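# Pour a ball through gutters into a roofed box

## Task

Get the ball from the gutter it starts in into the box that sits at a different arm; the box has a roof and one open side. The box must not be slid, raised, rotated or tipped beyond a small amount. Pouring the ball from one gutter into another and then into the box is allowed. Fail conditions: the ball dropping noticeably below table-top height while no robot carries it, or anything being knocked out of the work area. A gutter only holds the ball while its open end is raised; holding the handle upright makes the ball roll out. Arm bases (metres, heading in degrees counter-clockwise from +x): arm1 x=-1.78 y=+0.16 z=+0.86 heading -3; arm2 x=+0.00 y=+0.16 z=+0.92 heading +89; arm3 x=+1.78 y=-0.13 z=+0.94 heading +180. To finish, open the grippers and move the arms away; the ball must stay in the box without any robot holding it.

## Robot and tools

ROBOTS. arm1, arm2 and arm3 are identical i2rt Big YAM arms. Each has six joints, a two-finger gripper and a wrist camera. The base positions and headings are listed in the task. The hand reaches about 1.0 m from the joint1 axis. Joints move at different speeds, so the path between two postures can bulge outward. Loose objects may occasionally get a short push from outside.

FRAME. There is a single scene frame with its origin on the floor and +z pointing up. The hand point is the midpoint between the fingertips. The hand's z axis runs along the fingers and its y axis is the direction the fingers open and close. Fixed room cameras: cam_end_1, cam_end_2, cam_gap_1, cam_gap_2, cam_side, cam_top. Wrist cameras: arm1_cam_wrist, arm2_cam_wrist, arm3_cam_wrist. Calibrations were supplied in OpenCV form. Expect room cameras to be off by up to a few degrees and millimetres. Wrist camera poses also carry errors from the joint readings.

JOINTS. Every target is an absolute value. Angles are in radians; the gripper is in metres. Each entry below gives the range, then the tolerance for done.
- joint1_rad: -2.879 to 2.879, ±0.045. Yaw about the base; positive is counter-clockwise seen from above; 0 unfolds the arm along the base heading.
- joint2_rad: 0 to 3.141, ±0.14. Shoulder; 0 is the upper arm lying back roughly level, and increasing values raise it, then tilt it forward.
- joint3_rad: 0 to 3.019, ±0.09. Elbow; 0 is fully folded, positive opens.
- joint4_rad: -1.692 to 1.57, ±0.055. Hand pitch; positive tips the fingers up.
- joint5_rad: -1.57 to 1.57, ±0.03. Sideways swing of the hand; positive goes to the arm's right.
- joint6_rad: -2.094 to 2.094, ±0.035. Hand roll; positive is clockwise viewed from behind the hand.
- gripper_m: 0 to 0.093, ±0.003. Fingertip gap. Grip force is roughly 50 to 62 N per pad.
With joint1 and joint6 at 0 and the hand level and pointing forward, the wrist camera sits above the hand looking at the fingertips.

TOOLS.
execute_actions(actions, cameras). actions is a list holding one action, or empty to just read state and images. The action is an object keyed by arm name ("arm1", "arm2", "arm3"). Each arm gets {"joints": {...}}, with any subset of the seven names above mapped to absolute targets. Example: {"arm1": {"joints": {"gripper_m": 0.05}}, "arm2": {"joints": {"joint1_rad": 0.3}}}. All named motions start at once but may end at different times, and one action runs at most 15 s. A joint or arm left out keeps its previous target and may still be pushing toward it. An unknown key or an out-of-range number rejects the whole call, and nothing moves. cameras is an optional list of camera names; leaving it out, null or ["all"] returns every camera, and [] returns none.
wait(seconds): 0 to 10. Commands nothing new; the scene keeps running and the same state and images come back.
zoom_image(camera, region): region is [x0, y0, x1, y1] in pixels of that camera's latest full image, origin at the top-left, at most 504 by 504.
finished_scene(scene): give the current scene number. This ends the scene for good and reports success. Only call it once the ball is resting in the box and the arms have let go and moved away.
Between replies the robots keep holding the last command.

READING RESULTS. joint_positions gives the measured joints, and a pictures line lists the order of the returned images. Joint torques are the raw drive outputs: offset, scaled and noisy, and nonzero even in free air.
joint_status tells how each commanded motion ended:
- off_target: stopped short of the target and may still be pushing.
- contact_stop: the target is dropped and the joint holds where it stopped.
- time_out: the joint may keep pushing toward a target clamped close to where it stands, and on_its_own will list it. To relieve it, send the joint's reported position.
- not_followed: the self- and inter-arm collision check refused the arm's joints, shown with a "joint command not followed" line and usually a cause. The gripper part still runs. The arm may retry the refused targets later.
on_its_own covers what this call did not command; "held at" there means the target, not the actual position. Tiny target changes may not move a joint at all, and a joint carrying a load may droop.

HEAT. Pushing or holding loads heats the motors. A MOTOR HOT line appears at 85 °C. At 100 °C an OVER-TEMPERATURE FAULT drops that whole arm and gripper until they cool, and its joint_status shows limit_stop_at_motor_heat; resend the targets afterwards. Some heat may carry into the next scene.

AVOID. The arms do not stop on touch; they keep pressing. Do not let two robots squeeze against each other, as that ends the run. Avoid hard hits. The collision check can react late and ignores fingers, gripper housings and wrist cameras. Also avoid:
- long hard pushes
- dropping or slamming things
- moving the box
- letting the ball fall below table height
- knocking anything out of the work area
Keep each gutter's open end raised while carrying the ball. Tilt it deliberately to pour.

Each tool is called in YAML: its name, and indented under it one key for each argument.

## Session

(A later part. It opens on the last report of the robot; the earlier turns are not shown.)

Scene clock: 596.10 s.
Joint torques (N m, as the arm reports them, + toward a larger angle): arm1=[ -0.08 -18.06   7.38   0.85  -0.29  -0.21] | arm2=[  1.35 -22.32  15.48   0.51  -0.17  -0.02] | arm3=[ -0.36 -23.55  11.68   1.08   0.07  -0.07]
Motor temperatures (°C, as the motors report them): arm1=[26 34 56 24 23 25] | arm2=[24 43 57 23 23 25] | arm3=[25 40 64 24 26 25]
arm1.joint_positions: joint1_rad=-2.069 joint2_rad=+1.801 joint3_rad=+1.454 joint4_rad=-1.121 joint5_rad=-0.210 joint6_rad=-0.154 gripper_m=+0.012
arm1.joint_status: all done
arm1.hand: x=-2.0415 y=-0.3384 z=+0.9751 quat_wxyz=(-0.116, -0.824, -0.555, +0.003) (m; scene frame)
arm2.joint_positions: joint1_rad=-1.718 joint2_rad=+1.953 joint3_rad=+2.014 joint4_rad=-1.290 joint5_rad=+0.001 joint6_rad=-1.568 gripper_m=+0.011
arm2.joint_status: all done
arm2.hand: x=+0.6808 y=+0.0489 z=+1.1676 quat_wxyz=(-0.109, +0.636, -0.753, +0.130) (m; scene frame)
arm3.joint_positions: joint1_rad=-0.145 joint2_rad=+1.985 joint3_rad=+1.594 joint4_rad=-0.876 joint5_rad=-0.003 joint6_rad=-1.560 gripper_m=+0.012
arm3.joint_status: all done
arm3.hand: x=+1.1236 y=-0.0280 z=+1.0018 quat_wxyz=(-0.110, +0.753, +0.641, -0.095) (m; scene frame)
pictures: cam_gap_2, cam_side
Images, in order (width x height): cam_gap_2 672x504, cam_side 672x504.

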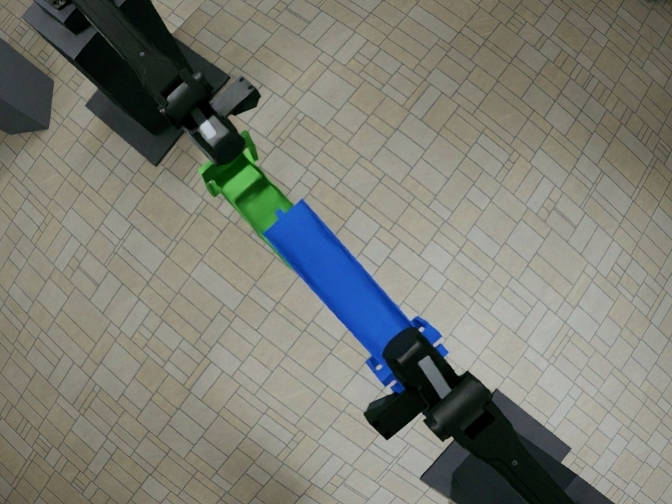

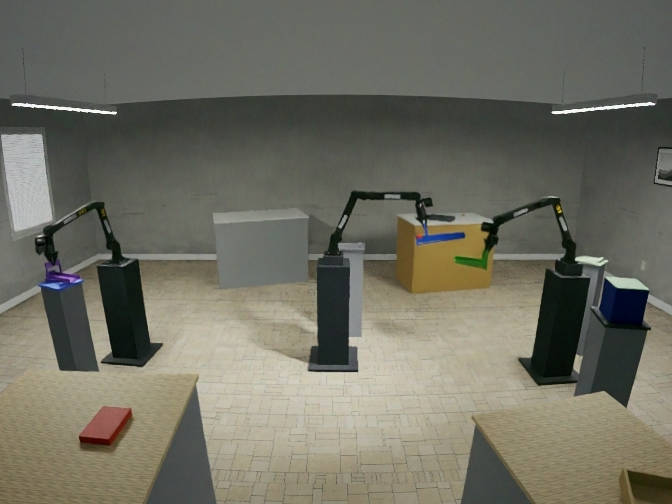

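execute_actions:
  actions:
    - {"arm1":{"joints":{"gripper_m":0.065}},"arm3":{"joints":{"joint2_rad":2.02,"joint3_rad":1.83,"joint4_rad":-0.955}}}
  cameras: ["cam_side","cam_gap_2","arm1_cam_wrist"]

zoom_image:
  camera: "cam_side"
  region: [400, 180, 520, 270]

zoom_image:
  camera: "cam_gap_2"
  region: [170, 90, 450, 400]

Scene clock: 607.13 s.
Joint torques (N m, as the arm reports them, + toward a larger angle): arm1=[ -0.14 -18.21   7.34   0.83  -0.28  -0.21] | arm2=[  1.36 -22.33  15.48   0.53  -0.17  -0.02] | arm3=[ -0.74 -24.98  11.71   0.86   0.08  -0.07]
Motor temperatures (°C, as the motors report them): arm1=[26 34 55 24 23 25] | arm2=[24 43 57 23 23 25] | arm3=[25 41 64 24 26 25]
arm1.joint_positions: joint1_rad=-2.069 joint2_rad=+1.801 joint3_rad=+1.454 joint4_rad=-1.120 joint5_rad=-0.210 joint6_rad=-0.154 gripper_m=+0.065
arm1.joint_status: all done
arm1.hand: x=-2.0416 y=-0.3386 z=+0.9751 quat_wxyz=(-0.117, -0.824, -0.555, +0.003) (m; scene frame)
arm2.joint_positions: joint1_rad=-1.718 joint2_rad=+1.953 joint3_rad=+2.014 joint4_rad=-1.290 joint5_rad=+0.001 joint6_rad=-1.568 gripper_m=+0.011
arm2.joint_status: not commanded
arm2.hand: x=+0.6808 y=+0.0489 z=+1.1676 quat_wxyz=(-0.109, +0.636, -0.753, +0.130) (m; scene frame)
arm3.joint_positions: joint1_rad=-0.145 joint2_rad=+2.031 joint3_rad=+1.777 joint4_rad=-0.952 joint5_rad=-0.003 joint6_rad=-1.560 gripper_m=+0.012
arm3.joint_status: all done
arm3.hand: x=+1.0783 y=-0.0213 z=+1.0452 quat_wxyz=(-0.133, +0.750, +0.638, -0.115) (m; scene frame)
pictures: arm1_cam_wrist, cam_gap_2, cam_side
camera_calibration (this result's frames):
arm1_cam_wrist: T_world_to_cam=[[-0.917743, 0.354482, -0.179136, -1.58081], [0.244444, 0.859605, 0.448694, 0.359495], [0.31304, 0.367998, -0.875548, 1.74614], [0, 0, 0, 1]] pos_world=[-2.08526, -0.39123, 1.08434]
Images, in order (width x height): arm1_cam_wrist 616x616, cam_gap_2 672x504, cam_side 672x504.

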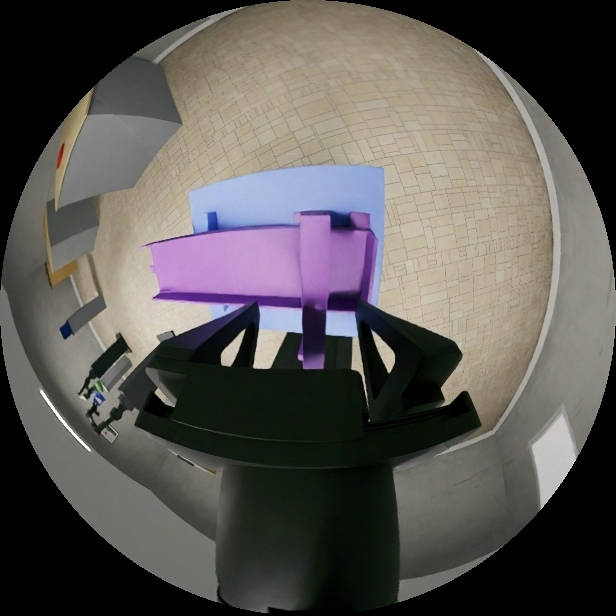

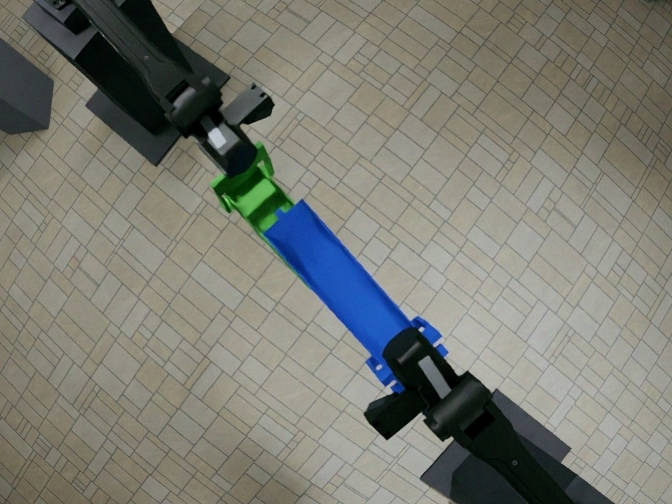

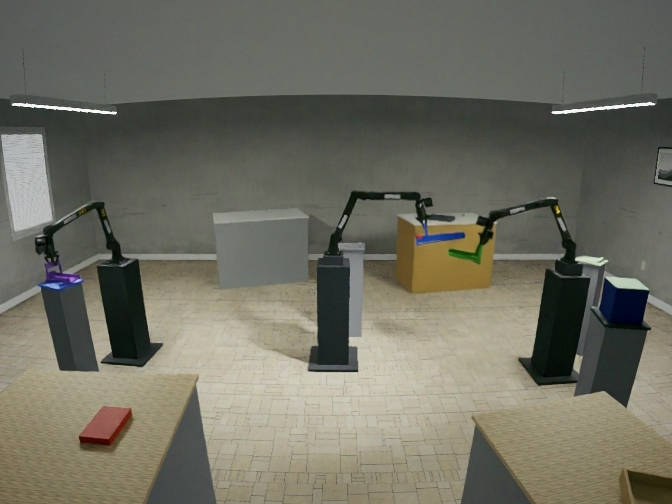

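Region (400, 180, 520, 270) of cam_side's 672x504 image, scaled by 4.200, with more detail than that image has; it fills the top 378 rows of this view, and the rest is white.

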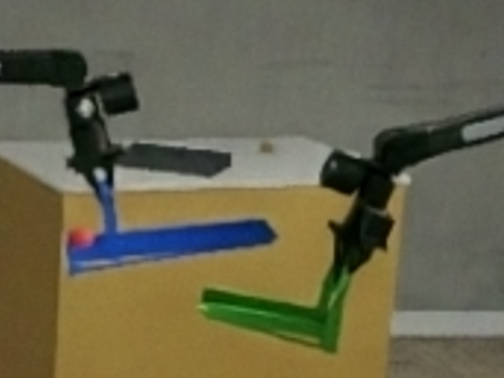

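Region (170, 90, 450, 400) of cam_gap_2's 672x504 image, scaled by 1.626, with more detail than that image has; it fills the left 455 columns of this view, and the rest is white.

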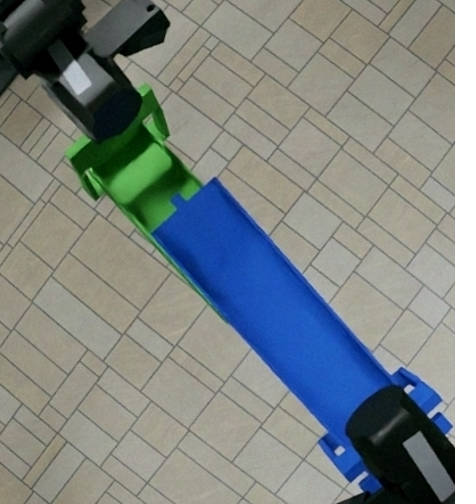

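execute_actions:
  actions:
    - {"arm1":{"joints":{"joint2_rad":1.62}},"arm2":{"joints":{"joint4_rad":-1.40}}}
  cameras: ["cam_side","arm2_cam_wrist","arm3_cam_wrist"]

zoom_image:
  camera: "cam_side"
  region: [400, 180, 520, 270]

Scene clock: 621.97 s.
Joint torques (N m, as the arm reports them, + toward a larger angle): arm1=[ -0.15 -15.28   8.1    1.13  -0.25  -0.21] | arm2=[  1.35 -22.13  15.31   0.29  -0.17  -0.02] | arm3=[ -0.94 -24.53  12.07   0.62   0.08  -0.09]
Motor temperatures (°C, as the motors report them): arm1=[26 34 55 24 23 25] | arm2=[24 44 57 23 23 25] | arm3=[25 42 64 24 26 25]
arm1.joint_positions: joint1_rad=-2.069 joint2_rad=+1.608 joint3_rad=+1.453 joint4_rad=-1.120 joint5_rad=-0.210 joint6_rad=-0.154 gripper_m=+0.065
arm1.joint_status: all done
arm1.hand: x=-2.0379 y=-0.3327 z=+1.0776 quat_wxyz=(-0.156, -0.810, -0.558, +0.089) (m; scene frame)
arm2.joint_positions: joint1_rad=-1.718 joint2_rad=+1.953 joint3_rad=+2.014 joint4_rad=-1.388 joint5_rad=+0.001 joint6_rad=-1.568 gripper_m=+0.011
arm2.joint_status: all done
arm2.hand: x=+0.6579 y=+0.0527 z=+1.1606 quat_wxyz=(-0.077, +0.641, -0.758, +0.093) (m; scene frame)
arm3.joint_positions: joint1_rad=-0.145 joint2_rad=+2.031 joint3_rad=+1.777 joint4_rad=-0.952 joint5_rad=-0.003 joint6_rad=-1.560 gripper_m=+0.012
arm3.joint_status: not commanded
arm3.hand: x=+1.0783 y=-0.0213 z=+1.0452 quat_wxyz=(-0.133, +0.750, +0.638, -0.115) (m; scene frame)
pictures: arm2_cam_wrist, arm3_cam_wrist, cam_side
camera_calibration (this result's frames):
arm2_cam_wrist: T_world_to_cam=[[0.959873, -0.161628, 0.229173, -0.88853], [-0.266171, -0.782391, 0.563043, -0.429927], [0.0883, -0.601449, -0.794017, 1.02009], [0, 0, 0, 1]] pos_world=[0.648368, 0.133551, 1.25566]
arm3_cam_wrist: T_world_to_cam=[[-0.925927, 0.163112, 0.340667, 0.646306], [0.334687, 0.772349, 0.539872, -0.901107], [-0.175054, 0.613899, -0.76973, 1.12794], [0, 0, 0, 1]] pos_world=[1.09747, -0.101894, 1.13452]
Images, in order (width x height): arm2_cam_wrist 616x616, arm3_cam_wrist 616x616, cam_side 672x504.

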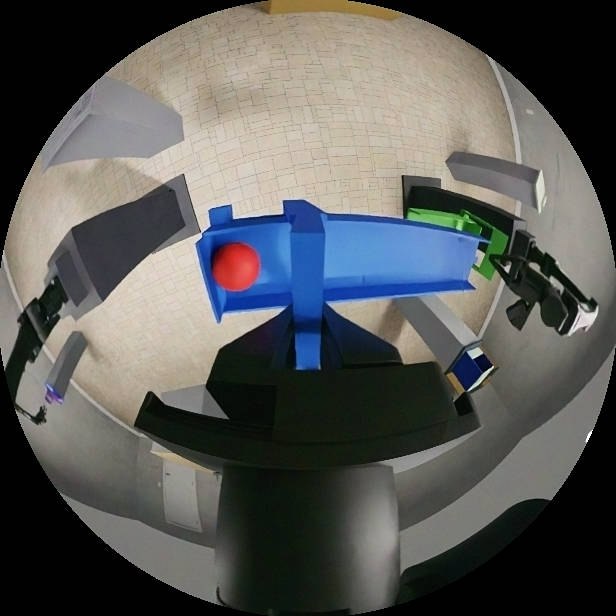

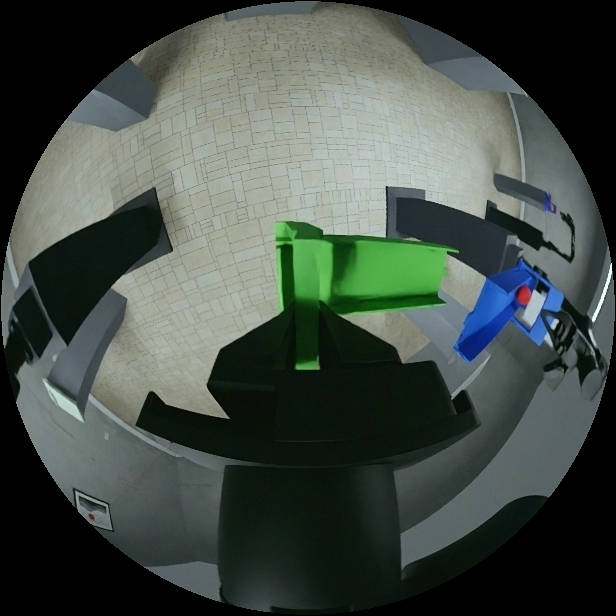

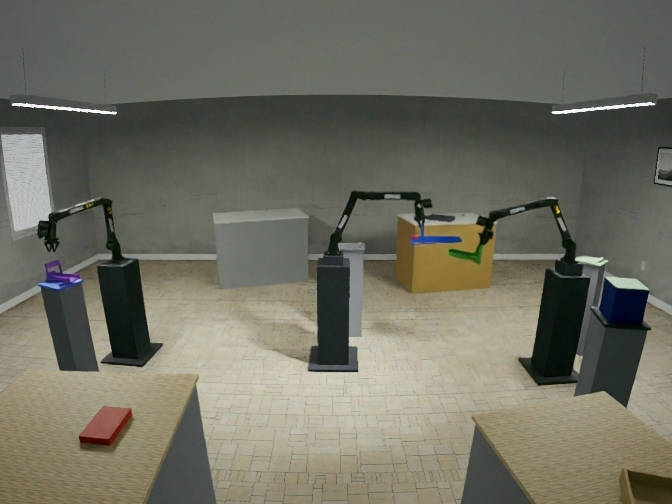

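Region (400, 180, 520, 270) of cam_side's 672x504 image, scaled by 4.200, with more detail than that image has; it fills the top 378 rows of this view, and the rest is white.

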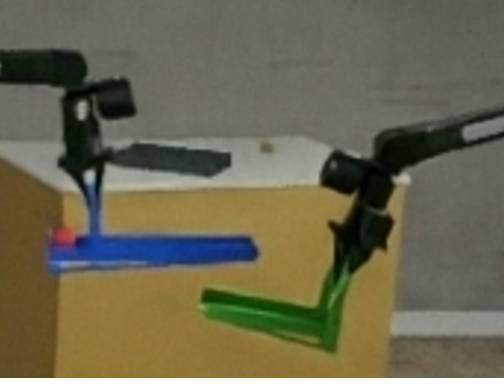

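execute_actions:
  actions:
    - {"arm1":{"joints":{"joint1_rad":-1.6,"joint2_rad":1.2,"joint3_rad":1.2,"joint4_rad":-1.0,"joint5_rad":0.0,"joint6_rad":0.0}},"arm2":{"joints":{"joint4_rad":-1.45}}}
  cameras: ["cam_side","arm2_cam_wrist","cam_gap_2"]

zoom_image:
  camera: "cam_side"
  region: [400, 180, 520, 270]

Scene clock: 635.03 s.
Joint torques (N m, as the arm reports them, + toward a larger angle): arm1=[-1.31 -8.89  7.76  1.61  0.09 -0.07] | arm2=[  1.38 -21.99  15.21   0.18  -0.18  -0.03] | arm3=[ -1.07 -25.18  11.72   0.73   0.02  -0.1 ]
Motor temperatures (°C, as the motors report them): arm1=[26 33 55 24 23 25] | arm2=[24 44 57 23 23 25] | arm3=[25 42 65 24 26 25]
arm1.joint_positions: joint1_rad=-1.592 joint2_rad=+1.192 joint3_rad=+1.211 joint4_rad=-1.017 joint5_rad=-0.002 joint6_rad=-0.008 gripper_m=+0.065
arm1.joint_status: all done
arm1.hand: x=-1.8134 y=-0.3027 z=+1.1701 quat_wxyz=(-0.192, -0.700, -0.656, +0.207) (m; scene frame)
arm2.joint_positions: joint1_rad=-1.718 joint2_rad=+1.953 joint3_rad=+2.014 joint4_rad=-1.438 joint5_rad=+0.001 joint6_rad=-1.568 gripper_m=+0.011
arm2.joint_status: all done
arm2.hand: x=+0.6462 y=+0.0546 z=+1.1580 quat_wxyz=(-0.061, +0.643, -0.760, +0.075) (m; scene frame)
arm3.joint_positions: joint1_rad=-0.145 joint2_rad=+2.031 joint3_rad=+1.777 joint4_rad=-0.952 joint5_rad=-0.003 joint6_rad=-1.560 gripper_m=+0.012
arm3.joint_status: not commanded
arm3.hand: x=+1.0783 y=-0.0213 z=+1.0452 quat_wxyz=(-0.133, +0.750, +0.638, -0.115) (m; scene frame)
pictures: arm2_cam_wrist, cam_gap_2, cam_side
camera_calibration (this result's frames):
arm2_cam_wrist: T_world_to_cam=[[0.969878, -0.163422, 0.18064, -0.826502], [-0.238579, -0.786961, 0.569011, -0.454541], [0.0491677, -0.594968, -0.802244, 1.05467], [0, 0, 0, 1]] pos_world=[0.641306, 0.13472, 1.25404]
Images, in order (width x height): arm2_cam_wrist 616x616, cam_gap_2 672x504, cam_side 672x504.

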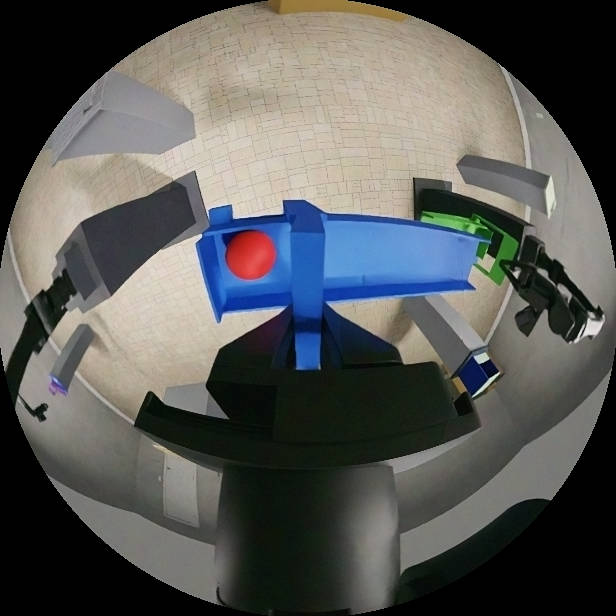

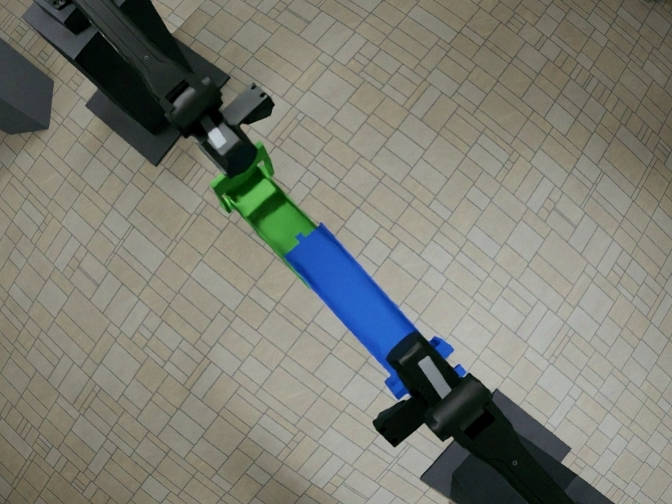

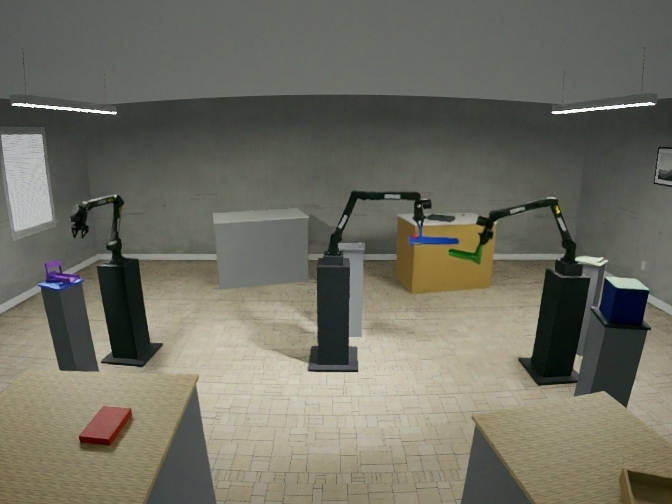

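Region (400, 180, 520, 270) of cam_side's 672x504 image, scaled by 4.200, with more detail than that image has; it fills the top 378 rows of this view, and the rest is white.

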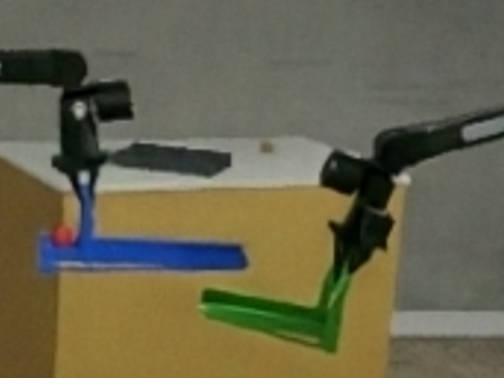

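execute_actions:
  actions: []
  cameras: ["cam_side","arm2_cam_wrist","arm3_cam_wrist"]

Scene clock: 638.80 s.
Joint torques (N m, as the arm reports them, + toward a larger angle): arm1=[-1.33 -8.74  7.71  1.63  0.09 -0.07] | arm2=[  1.34 -22.    15.22   0.18  -0.17  -0.03] | arm3=[ -0.54 -24.72  12.13   0.68   0.05  -0.03]
Motor temperatures (°C, as the motors report them): arm1=[26 33 55 24 23 25] | arm2=[24 44 57 23 23 25] | arm3=[25 42 65 24 26 25]
arm1.joint_positions: joint1_rad=-1.592 joint2_rad=+1.192 joint3_rad=+1.211 joint4_rad=-1.017 joint5_rad=-0.002 joint6_rad=-0.008 gripper_m=+0.065
arm1.joint_status: all done
arm1.hand: x=-1.8134 y=-0.3027 z=+1.1701 quat_wxyz=(-0.192, -0.700, -0.656, +0.207) (m; scene frame)
arm2.joint_positions: joint1_rad=-1.718 joint2_rad=+1.953 joint3_rad=+2.014 joint4_rad=-1.438 joint5_rad=+0.001 joint6_rad=-1.568 gripper_m=+0.011
arm2.joint_status: all done
arm2.hand: x=+0.6462 y=+0.0546 z=+1.1580 quat_wxyz=(-0.061, +0.643, -0.760, +0.075) (m; scene frame)
arm3.joint_positions: joint1_rad=-0.145 joint2_rad=+2.031 joint3_rad=+1.777 joint4_rad=-0.952 joint5_rad=-0.003 joint6_rad=-1.560 gripper_m=+0.012
arm3.joint_status: not commanded
arm3.hand: x=+1.0783 y=-0.0213 z=+1.0452 quat_wxyz=(-0.133, +0.750, +0.638, -0.115) (m; scene frame)
pictures: arm2_cam_wrist, arm3_cam_wrist, cam_side
camera_calibration (this result's frames):
arm2_cam_wrist: T_world_to_cam=[[0.969878, -0.163422, 0.18064, -0.826502], [-0.238579, -0.786961, 0.569011, -0.454541], [0.0491677, -0.594968, -0.802244, 1.05467], [0, 0, 0, 1]] pos_world=[0.641306, 0.13472, 1.25404]
arm3_cam_wrist: T_world_to_cam=[[-0.925927, 0.163112, 0.340667, 0.646306], [0.334687, 0.772349, 0.539872, -0.901107], [-0.175054, 0.613899, -0.76973, 1.12794], [0, 0, 0, 1]] pos_world=[1.09747, -0.101894, 1.13452]
Images, in order (width x height): arm2_cam_wrist 616x616, arm3_cam_wrist 616x616, cam_side 672x504.

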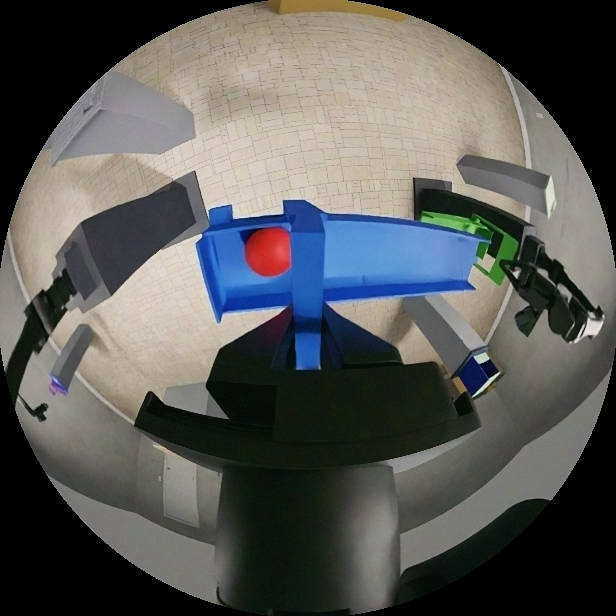

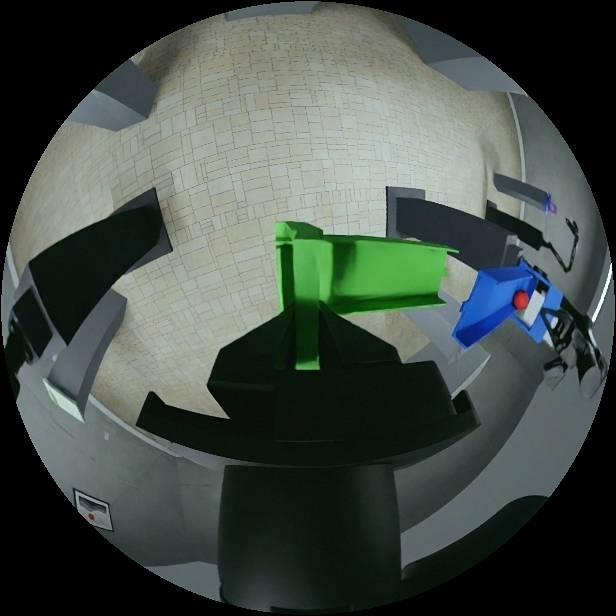

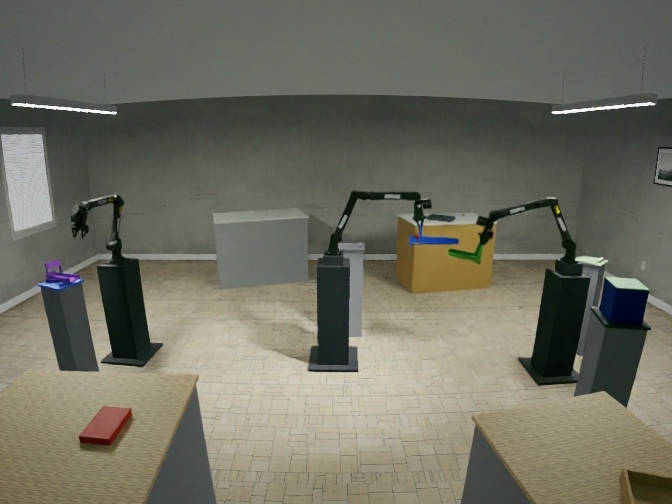

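wait:
  seconds: 4

Scene clock: 647.23 s.
Joint torques (N m, as the arm reports them, + toward a larger angle): arm1=[-1.38 -8.7   7.71  1.62  0.1  -0.07] | arm2=[  1.33 -21.97  15.22   0.18  -0.17  -0.03] | arm3=[ -0.53 -24.76  11.95   0.69   0.1    0.  ]
Motor temperatures (°C, as the motors report them): arm1=[26 32 55 24 23 25] | arm2=[24 44 57 23 23 25] | arm3=[25 43 65 24 26 25]
arm1.joint_positions: joint1_rad=-1.592 joint2_rad=+1.192 joint3_rad=+1.211 joint4_rad=-1.017 joint5_rad=-0.002 joint6_rad=-0.008 gripper_m=+0.065
arm1.joint_status: all done
arm1.hand: x=-1.8134 y=-0.3027 z=+1.1701 quat_wxyz=(-0.192, -0.700, -0.656, +0.207) (m; scene frame)
arm2.joint_positions: joint1_rad=-1.718 joint2_rad=+1.953 joint3_rad=+2.014 joint4_rad=-1.438 joint5_rad=+0.001 joint6_rad=-1.568 gripper_m=+0.011
arm2.joint_status: all done
arm2.hand: x=+0.6462 y=+0.0546 z=+1.1580 quat_wxyz=(-0.061, +0.643, -0.760, +0.075) (m; scene frame)
arm3.joint_positions: joint1_rad=-0.145 joint2_rad=+2.031 joint3_rad=+1.777 joint4_rad=-0.952 joint5_rad=-0.003 joint6_rad=-1.560 gripper_m=+0.012
arm3.joint_status: not commanded
arm3.hand: x=+1.0783 y=-0.0213 z=+1.0452 quat_wxyz=(-0.133, +0.750, +0.638, -0.115) (m; scene frame)
wait: 4.00 s; at rest from the start
pictures: arm1_cam_wrist, arm2_cam_wrist, arm3_cam_wrist, cam_end_1, cam_end_2, cam_gap_1, cam_gap_2, cam_side, cam_top
camera_calibration (this result's frames):
arm1_cam_wrist: T_world_to_cam=[[-0.99776, 0.0656457, 0.0128522, -1.80641], [0.0660968, 0.997068, 0.0385562, 0.383464], [-0.0102835, 0.0393194, -0.999174, 1.291], [0, 0, 0, 1]] pos_world=[-1.81443, -0.314518, 1.29836]
arm2_cam_wrist: T_world_to_cam=[[0.969878, -0.163422, 0.18064, -0.826502], [-0.238579, -0.786961, 0.569011, -0.454541], [0.0491677, -0.594968, -0.802244, 1.05467], [0, 0, 0, 1]] pos_world=[0.641306, 0.13472, 1.25404]
arm3_cam_wrist: T_world_to_cam=[[-0.925927, 0.163112, 0.340667, 0.646306], [0.334687, 0.772349, 0.539872, -0.901107], [-0.175054, 0.613899, -0.76973, 1.12794], [0, 0, 0, 1]] pos_world=[1.09747, -0.101894, 1.13452]
Images, in order (width x height): arm1_cam_wrist 616x616, arm2_cam_wrist 616x616, arm3_cam_wrist 616x616, cam_end_1 672x504, cam_end_2 672x504, cam_gap_1 672x504, cam_gap_2 672x504, cam_side 672x504, cam_top 672x504.

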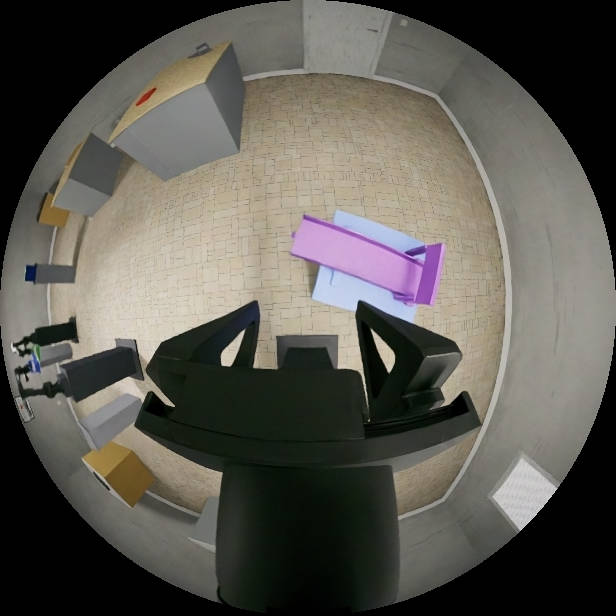

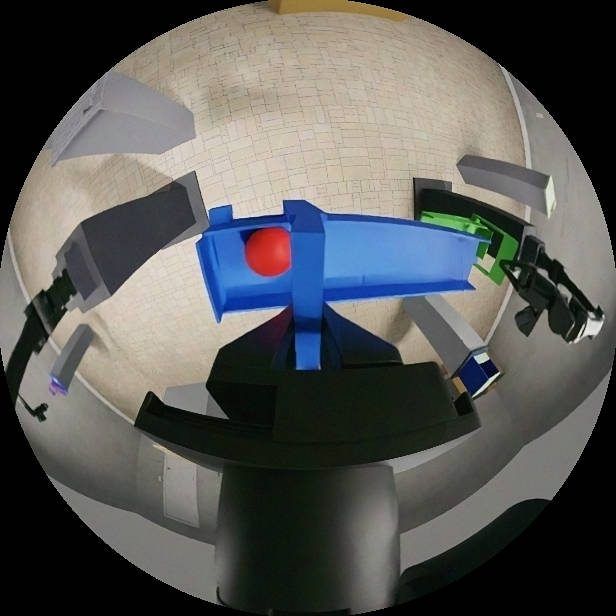

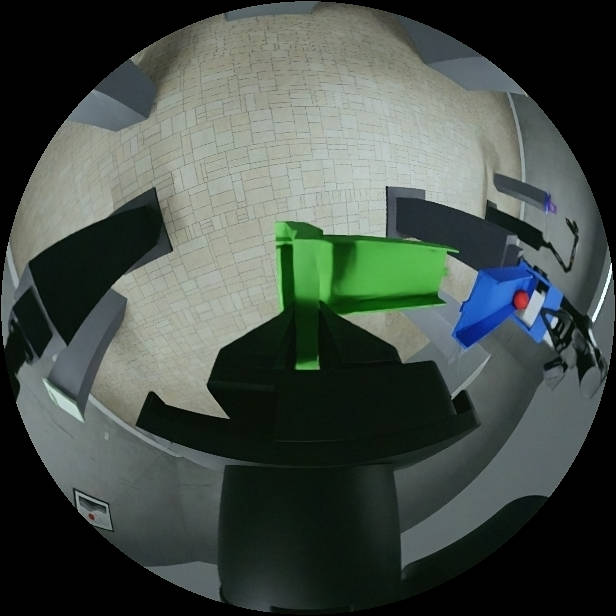

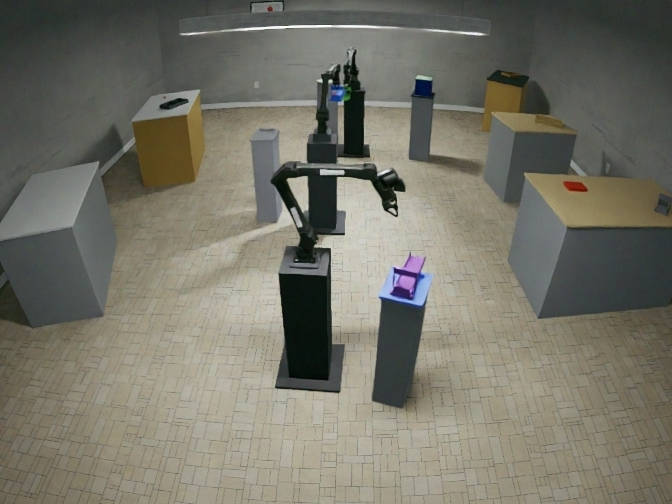

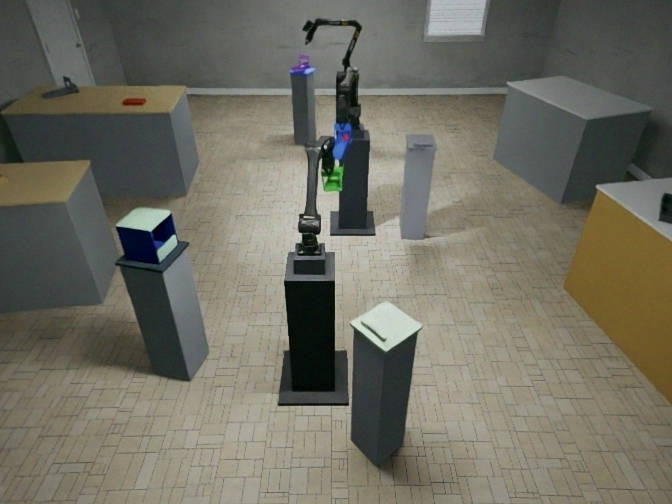

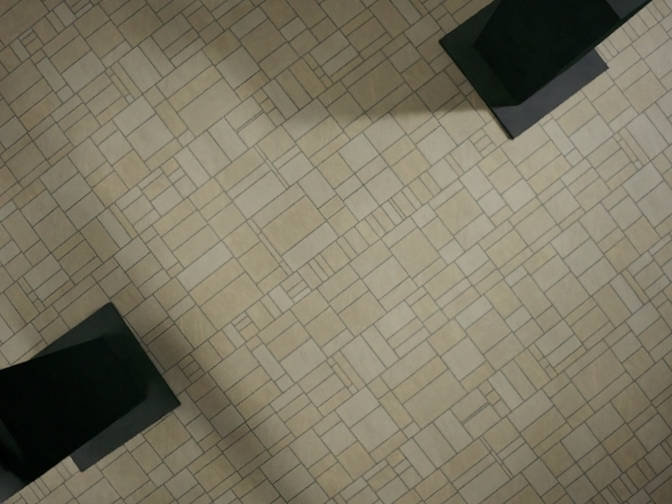

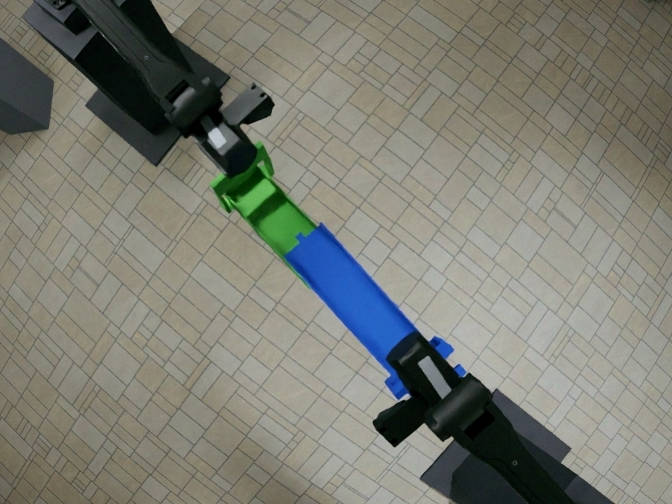

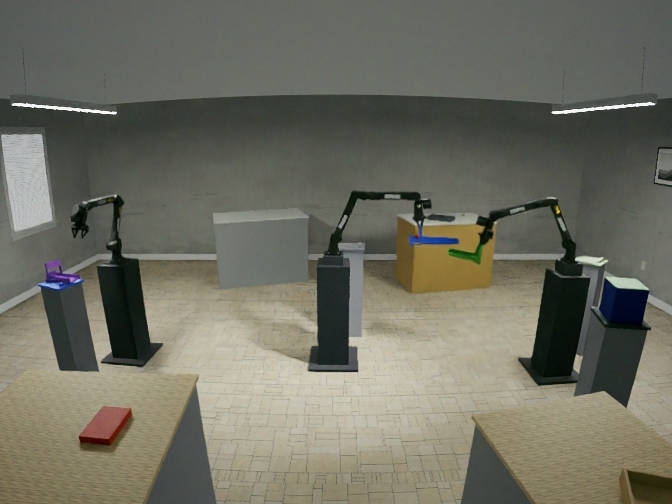

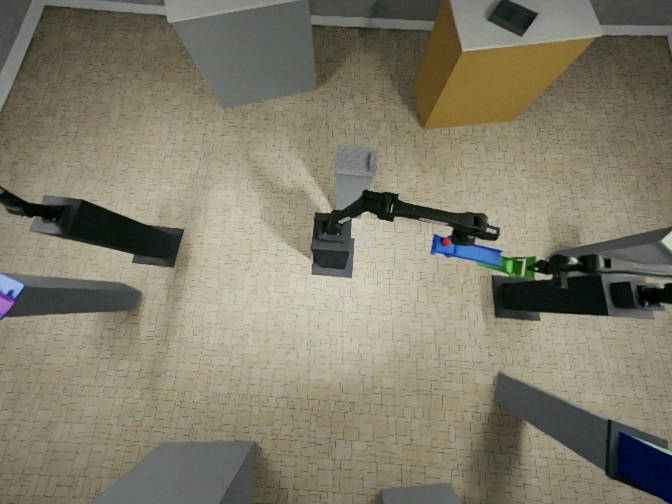

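Ball stopped; tilt a bit more.

execute_actions:
  actions:
    - {"arm2":{"joints":{"joint4_rad":-1.49}}}
  cameras: ["cam_side","arm2_cam_wrist","arm3_cam_wrist"]

Scene clock: 652.17 s.
Joint torques (N m, as the arm reports them, + toward a larger angle): arm1=[-1.36 -8.7   7.73  1.59  0.1  -0.07] | arm2=[  1.35 -21.9   15.09   0.11  -0.17  -0.03] | arm3=[ -0.86 -24.89  11.82   0.66   0.08  -0.08]
Motor temperatures (°C, as the motors report them): arm1=[26 32 55 24 23 25] | arm2=[24 44 57 23 23 25] | arm3=[25 43 65 24 26 25]
arm1.joint_positions: joint1_rad=-1.592 joint2_rad=+1.192 joint3_rad=+1.211 joint4_rad=-1.017 joint5_rad=-0.002 joint6_rad=-0.008 gripper_m=+0.065
arm1.joint_status: not commanded
arm1.hand: x=-1.8134 y=-0.3027 z=+1.1701 quat_wxyz=(-0.192, -0.700, -0.656, +0.207) (m; scene frame)
arm2.joint_positions: joint1_rad=-1.718 joint2_rad=+1.953 joint3_rad=+2.014 joint4_rad=-1.478 joint5_rad=+0.001 joint6_rad=-1.568 gripper_m=+0.011
arm2.joint_status: all done
arm2.hand: x=+0.6366 y=+0.0562 z=+1.1563 quat_wxyz=(-0.048, +0.644, -0.761, +0.059) (m; scene frame)
arm3.joint_positions: joint1_rad=-0.145 joint2_rad=+2.031 joint3_rad=+1.777 joint4_rad=-0.952 joint5_rad=-0.003 joint6_rad=-1.560 gripper_m=+0.012
arm3.joint_status: not commanded
arm3.hand: x=+1.0783 y=-0.0213 z=+1.0452 quat_wxyz=(-0.133, +0.750, +0.638, -0.115) (m; scene frame)
pictures: arm2_cam_wrist, arm3_cam_wrist, cam_side
camera_calibration (this result's frames):
arm2_cam_wrist: T_world_to_cam=[[0.976218, -0.164582, 0.14111, -0.774915], [-0.216102, -0.790686, 0.572814, -0.473112], [0.0172983, -0.589685, -0.807448, 1.08074], [0, 0, 0, 1]] pos_world=[0.635551, 0.135674, 1.25299]
arm3_cam_wrist: T_world_to_cam=[[-0.925927, 0.163112, 0.340667, 0.646306], [0.334687, 0.772349, 0.539872, -0.901107], [-0.175054, 0.613899, -0.76973, 1.12794], [0, 0, 0, 1]] pos_world=[1.09747, -0.101894, 1.13452]
Images, in order (width x height): arm2_cam_wrist 616x616, arm3_cam_wrist 616x616, cam_side 672x504.

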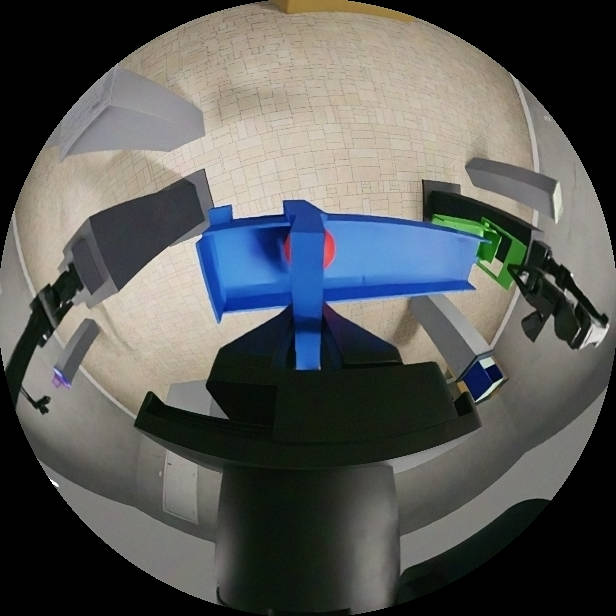

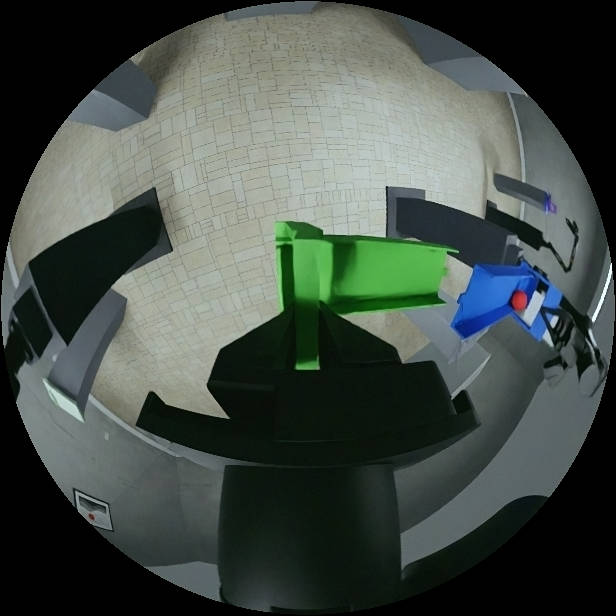

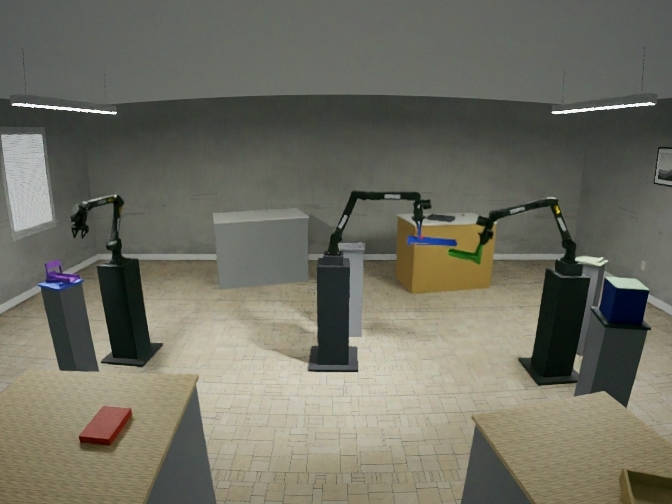

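execute_actions:
  actions: []
  cameras: ["cam_side","arm2_cam_wrist","arm3_cam_wrist"]

Scene clock: 656.23 s.
Joint torques (N m, as the arm reports them, + toward a larger angle): arm1=[-1.26 -8.83  7.72  1.62  0.09 -0.07] | arm2=[  1.33 -21.89  15.13   0.15  -0.17  -0.04] | arm3=[ -1.09 -25.96  11.87   0.95   0.01  -0.04]
Motor temperatures (°C, as the motors report them): arm1=[26 31 54 24 23 25] | arm2=[24 44 57 23 23 25] | arm3=[25 43 65 24 26 25]
arm1.joint_positions: joint1_rad=-1.592 joint2_rad=+1.192 joint3_rad=+1.211 joint4_rad=-1.017 joint5_rad=-0.002 joint6_rad=-0.008 gripper_m=+0.065
arm1.joint_status: not commanded
arm1.hand: x=-1.8134 y=-0.3027 z=+1.1701 quat_wxyz=(-0.192, -0.700, -0.656, +0.207) (m; scene frame)
arm2.joint_positions: joint1_rad=-1.718 joint2_rad=+1.953 joint3_rad=+2.014 joint4_rad=-1.479 joint5_rad=+0.001 joint6_rad=-1.568 gripper_m=+0.011
arm2.joint_status: all done
arm2.hand: x=+0.6363 y=+0.0563 z=+1.1563 quat_wxyz=(-0.048, +0.644, -0.761, +0.059) (m; scene frame)
arm3.joint_positions: joint1_rad=-0.145 joint2_rad=+2.032 joint3_rad=+1.777 joint4_rad=-0.957 joint5_rad=-0.002 joint6_rad=-1.562 gripper_m=+0.012
arm3.joint_status: not commanded
arm3.hand: x=+1.0795 y=-0.0210 z=+1.0443 quat_wxyz=(-0.131, +0.750, +0.639, -0.112) (m; scene frame)
pictures: arm2_cam_wrist, arm3_cam_wrist, cam_side
camera_calibration (this result's frames):
arm2_cam_wrist: T_world_to_cam=[[0.976376, -0.164612, 0.139977, -0.773423], [-0.215458, -0.790793, 0.572909, -0.473625], [0.0163849, -0.589534, -0.807578, 1.08146], [0, 0, 0, 1]] pos_world=[0.635385, 0.135701, 1.25296]
arm3_cam_wrist: T_world_to_cam=[[-0.928024, 0.162274, 0.335318, 0.655542], [0.331002, 0.772169, 0.542395, -0.899894], [-0.170906, 0.614347, -0.770305, 1.12339], [0, 0, 0, 1]] pos_world=[1.09822, -0.101657, 1.13363]
Images, in order (width x height): arm2_cam_wrist 616x616, arm3_cam_wrist 616x616, cam_side 672x504.

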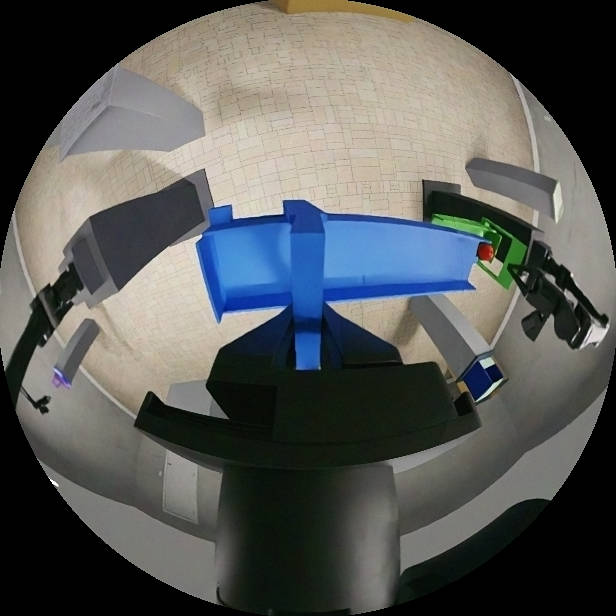

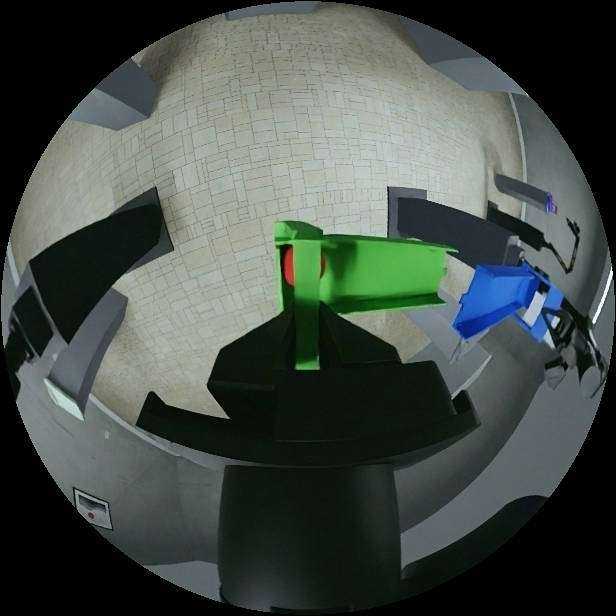

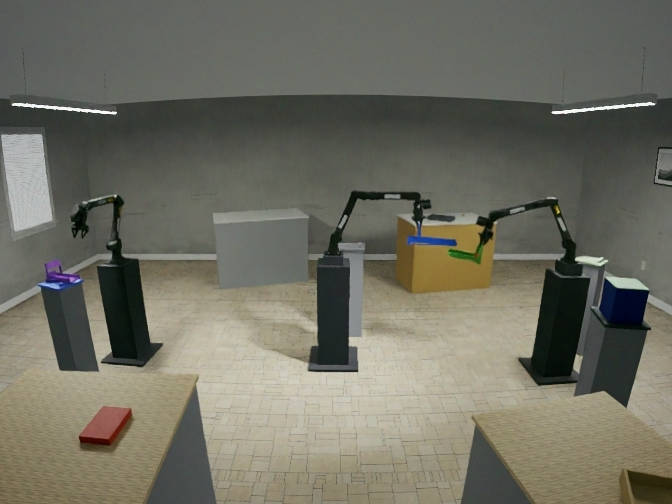

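execute_actions:
  actions:
    - {"arm2":{"joints":{"joint2_rad":1.62,"joint4_rad":-1.40}}}
  cameras: ["cam_side","cam_end_2"]

zoom_image:
  camera: "cam_end_2"
  region: [90, 190, 220, 290]

Scene clock: 701.40 s.
Joint torques (N m, as the arm reports them, + toward a larger angle): arm1=[-1.42 -8.64  7.72  1.62  0.09 -0.08] | arm2=[  1.4  -15.    12.34   2.21  -0.16   0.  ] | arm3=[  0.04 -25.12  11.95   0.93   0.04  -0.01]
Motor temperatures (°C, as the motors report them): arm1=[26 30 53 25 23 25] | arm2=[24 44 58 23 23 25] | arm3=[25 44 66 24 26 25]
arm1.joint_positions: joint1_rad=-1.592 joint2_rad=+1.192 joint3_rad=+1.211 joint4_rad=-1.017 joint5_rad=-0.002 joint6_rad=-0.008 gripper_m=+0.065
arm1.joint_status: not commanded
arm1.hand: x=-1.8134 y=-0.3027 z=+1.1701 quat_wxyz=(-0.192, -0.700, -0.656, +0.207) (m; scene frame)
arm2.joint_positions: joint1_rad=-1.718 joint2_rad=+1.633 joint3_rad=+2.043 joint4_rad=-1.424 joint5_rad=+0.001 joint6_rad=-1.568 gripper_m=+0.011
arm2.joint_status: all done
arm2.hand: x=+0.5860 y=+0.0652 z=+1.3673 quat_wxyz=(-0.177, +0.621, -0.734, +0.210) (m; scene frame)
arm3.joint_positions: joint1_rad=-0.145 joint2_rad=+2.032 joint3_rad=+1.777 joint4_rad=-0.957 joint5_rad=-0.002 joint6_rad=-1.562 gripper_m=+0.012
arm3.joint_status: not commanded
arm3.hand: x=+1.0795 y=-0.0210 z=+1.0443 quat_wxyz=(-0.131, +0.750, +0.639, -0.112) (m; scene frame)
pictures: cam_end_2, cam_side
Images, in order (width x height): cam_end_2 672x504, cam_side 672x504.

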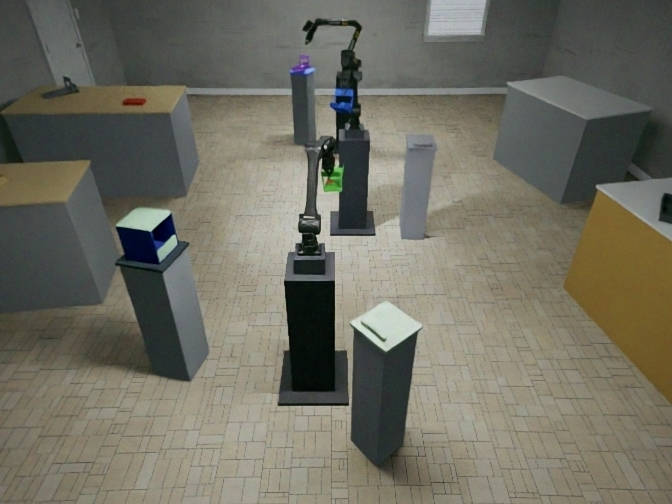

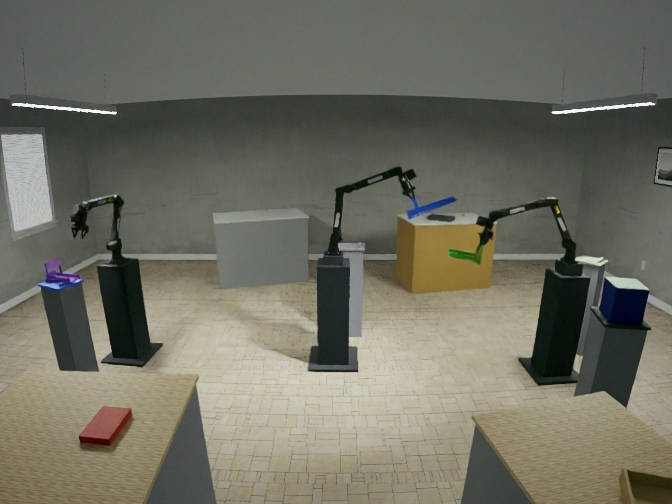

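Region (90, 190, 220, 290) of cam_end_2's 672x504 image, scaled by 3.877, with more detail than that image has; it fills the top 388 rows of this view, and the rest is white.

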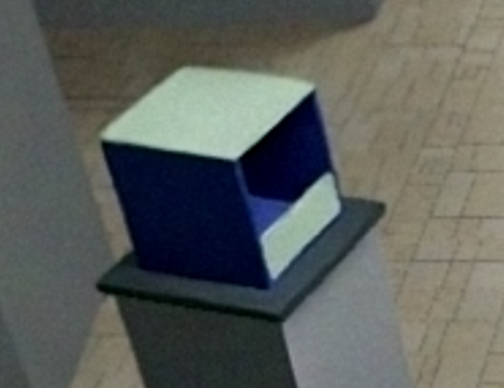

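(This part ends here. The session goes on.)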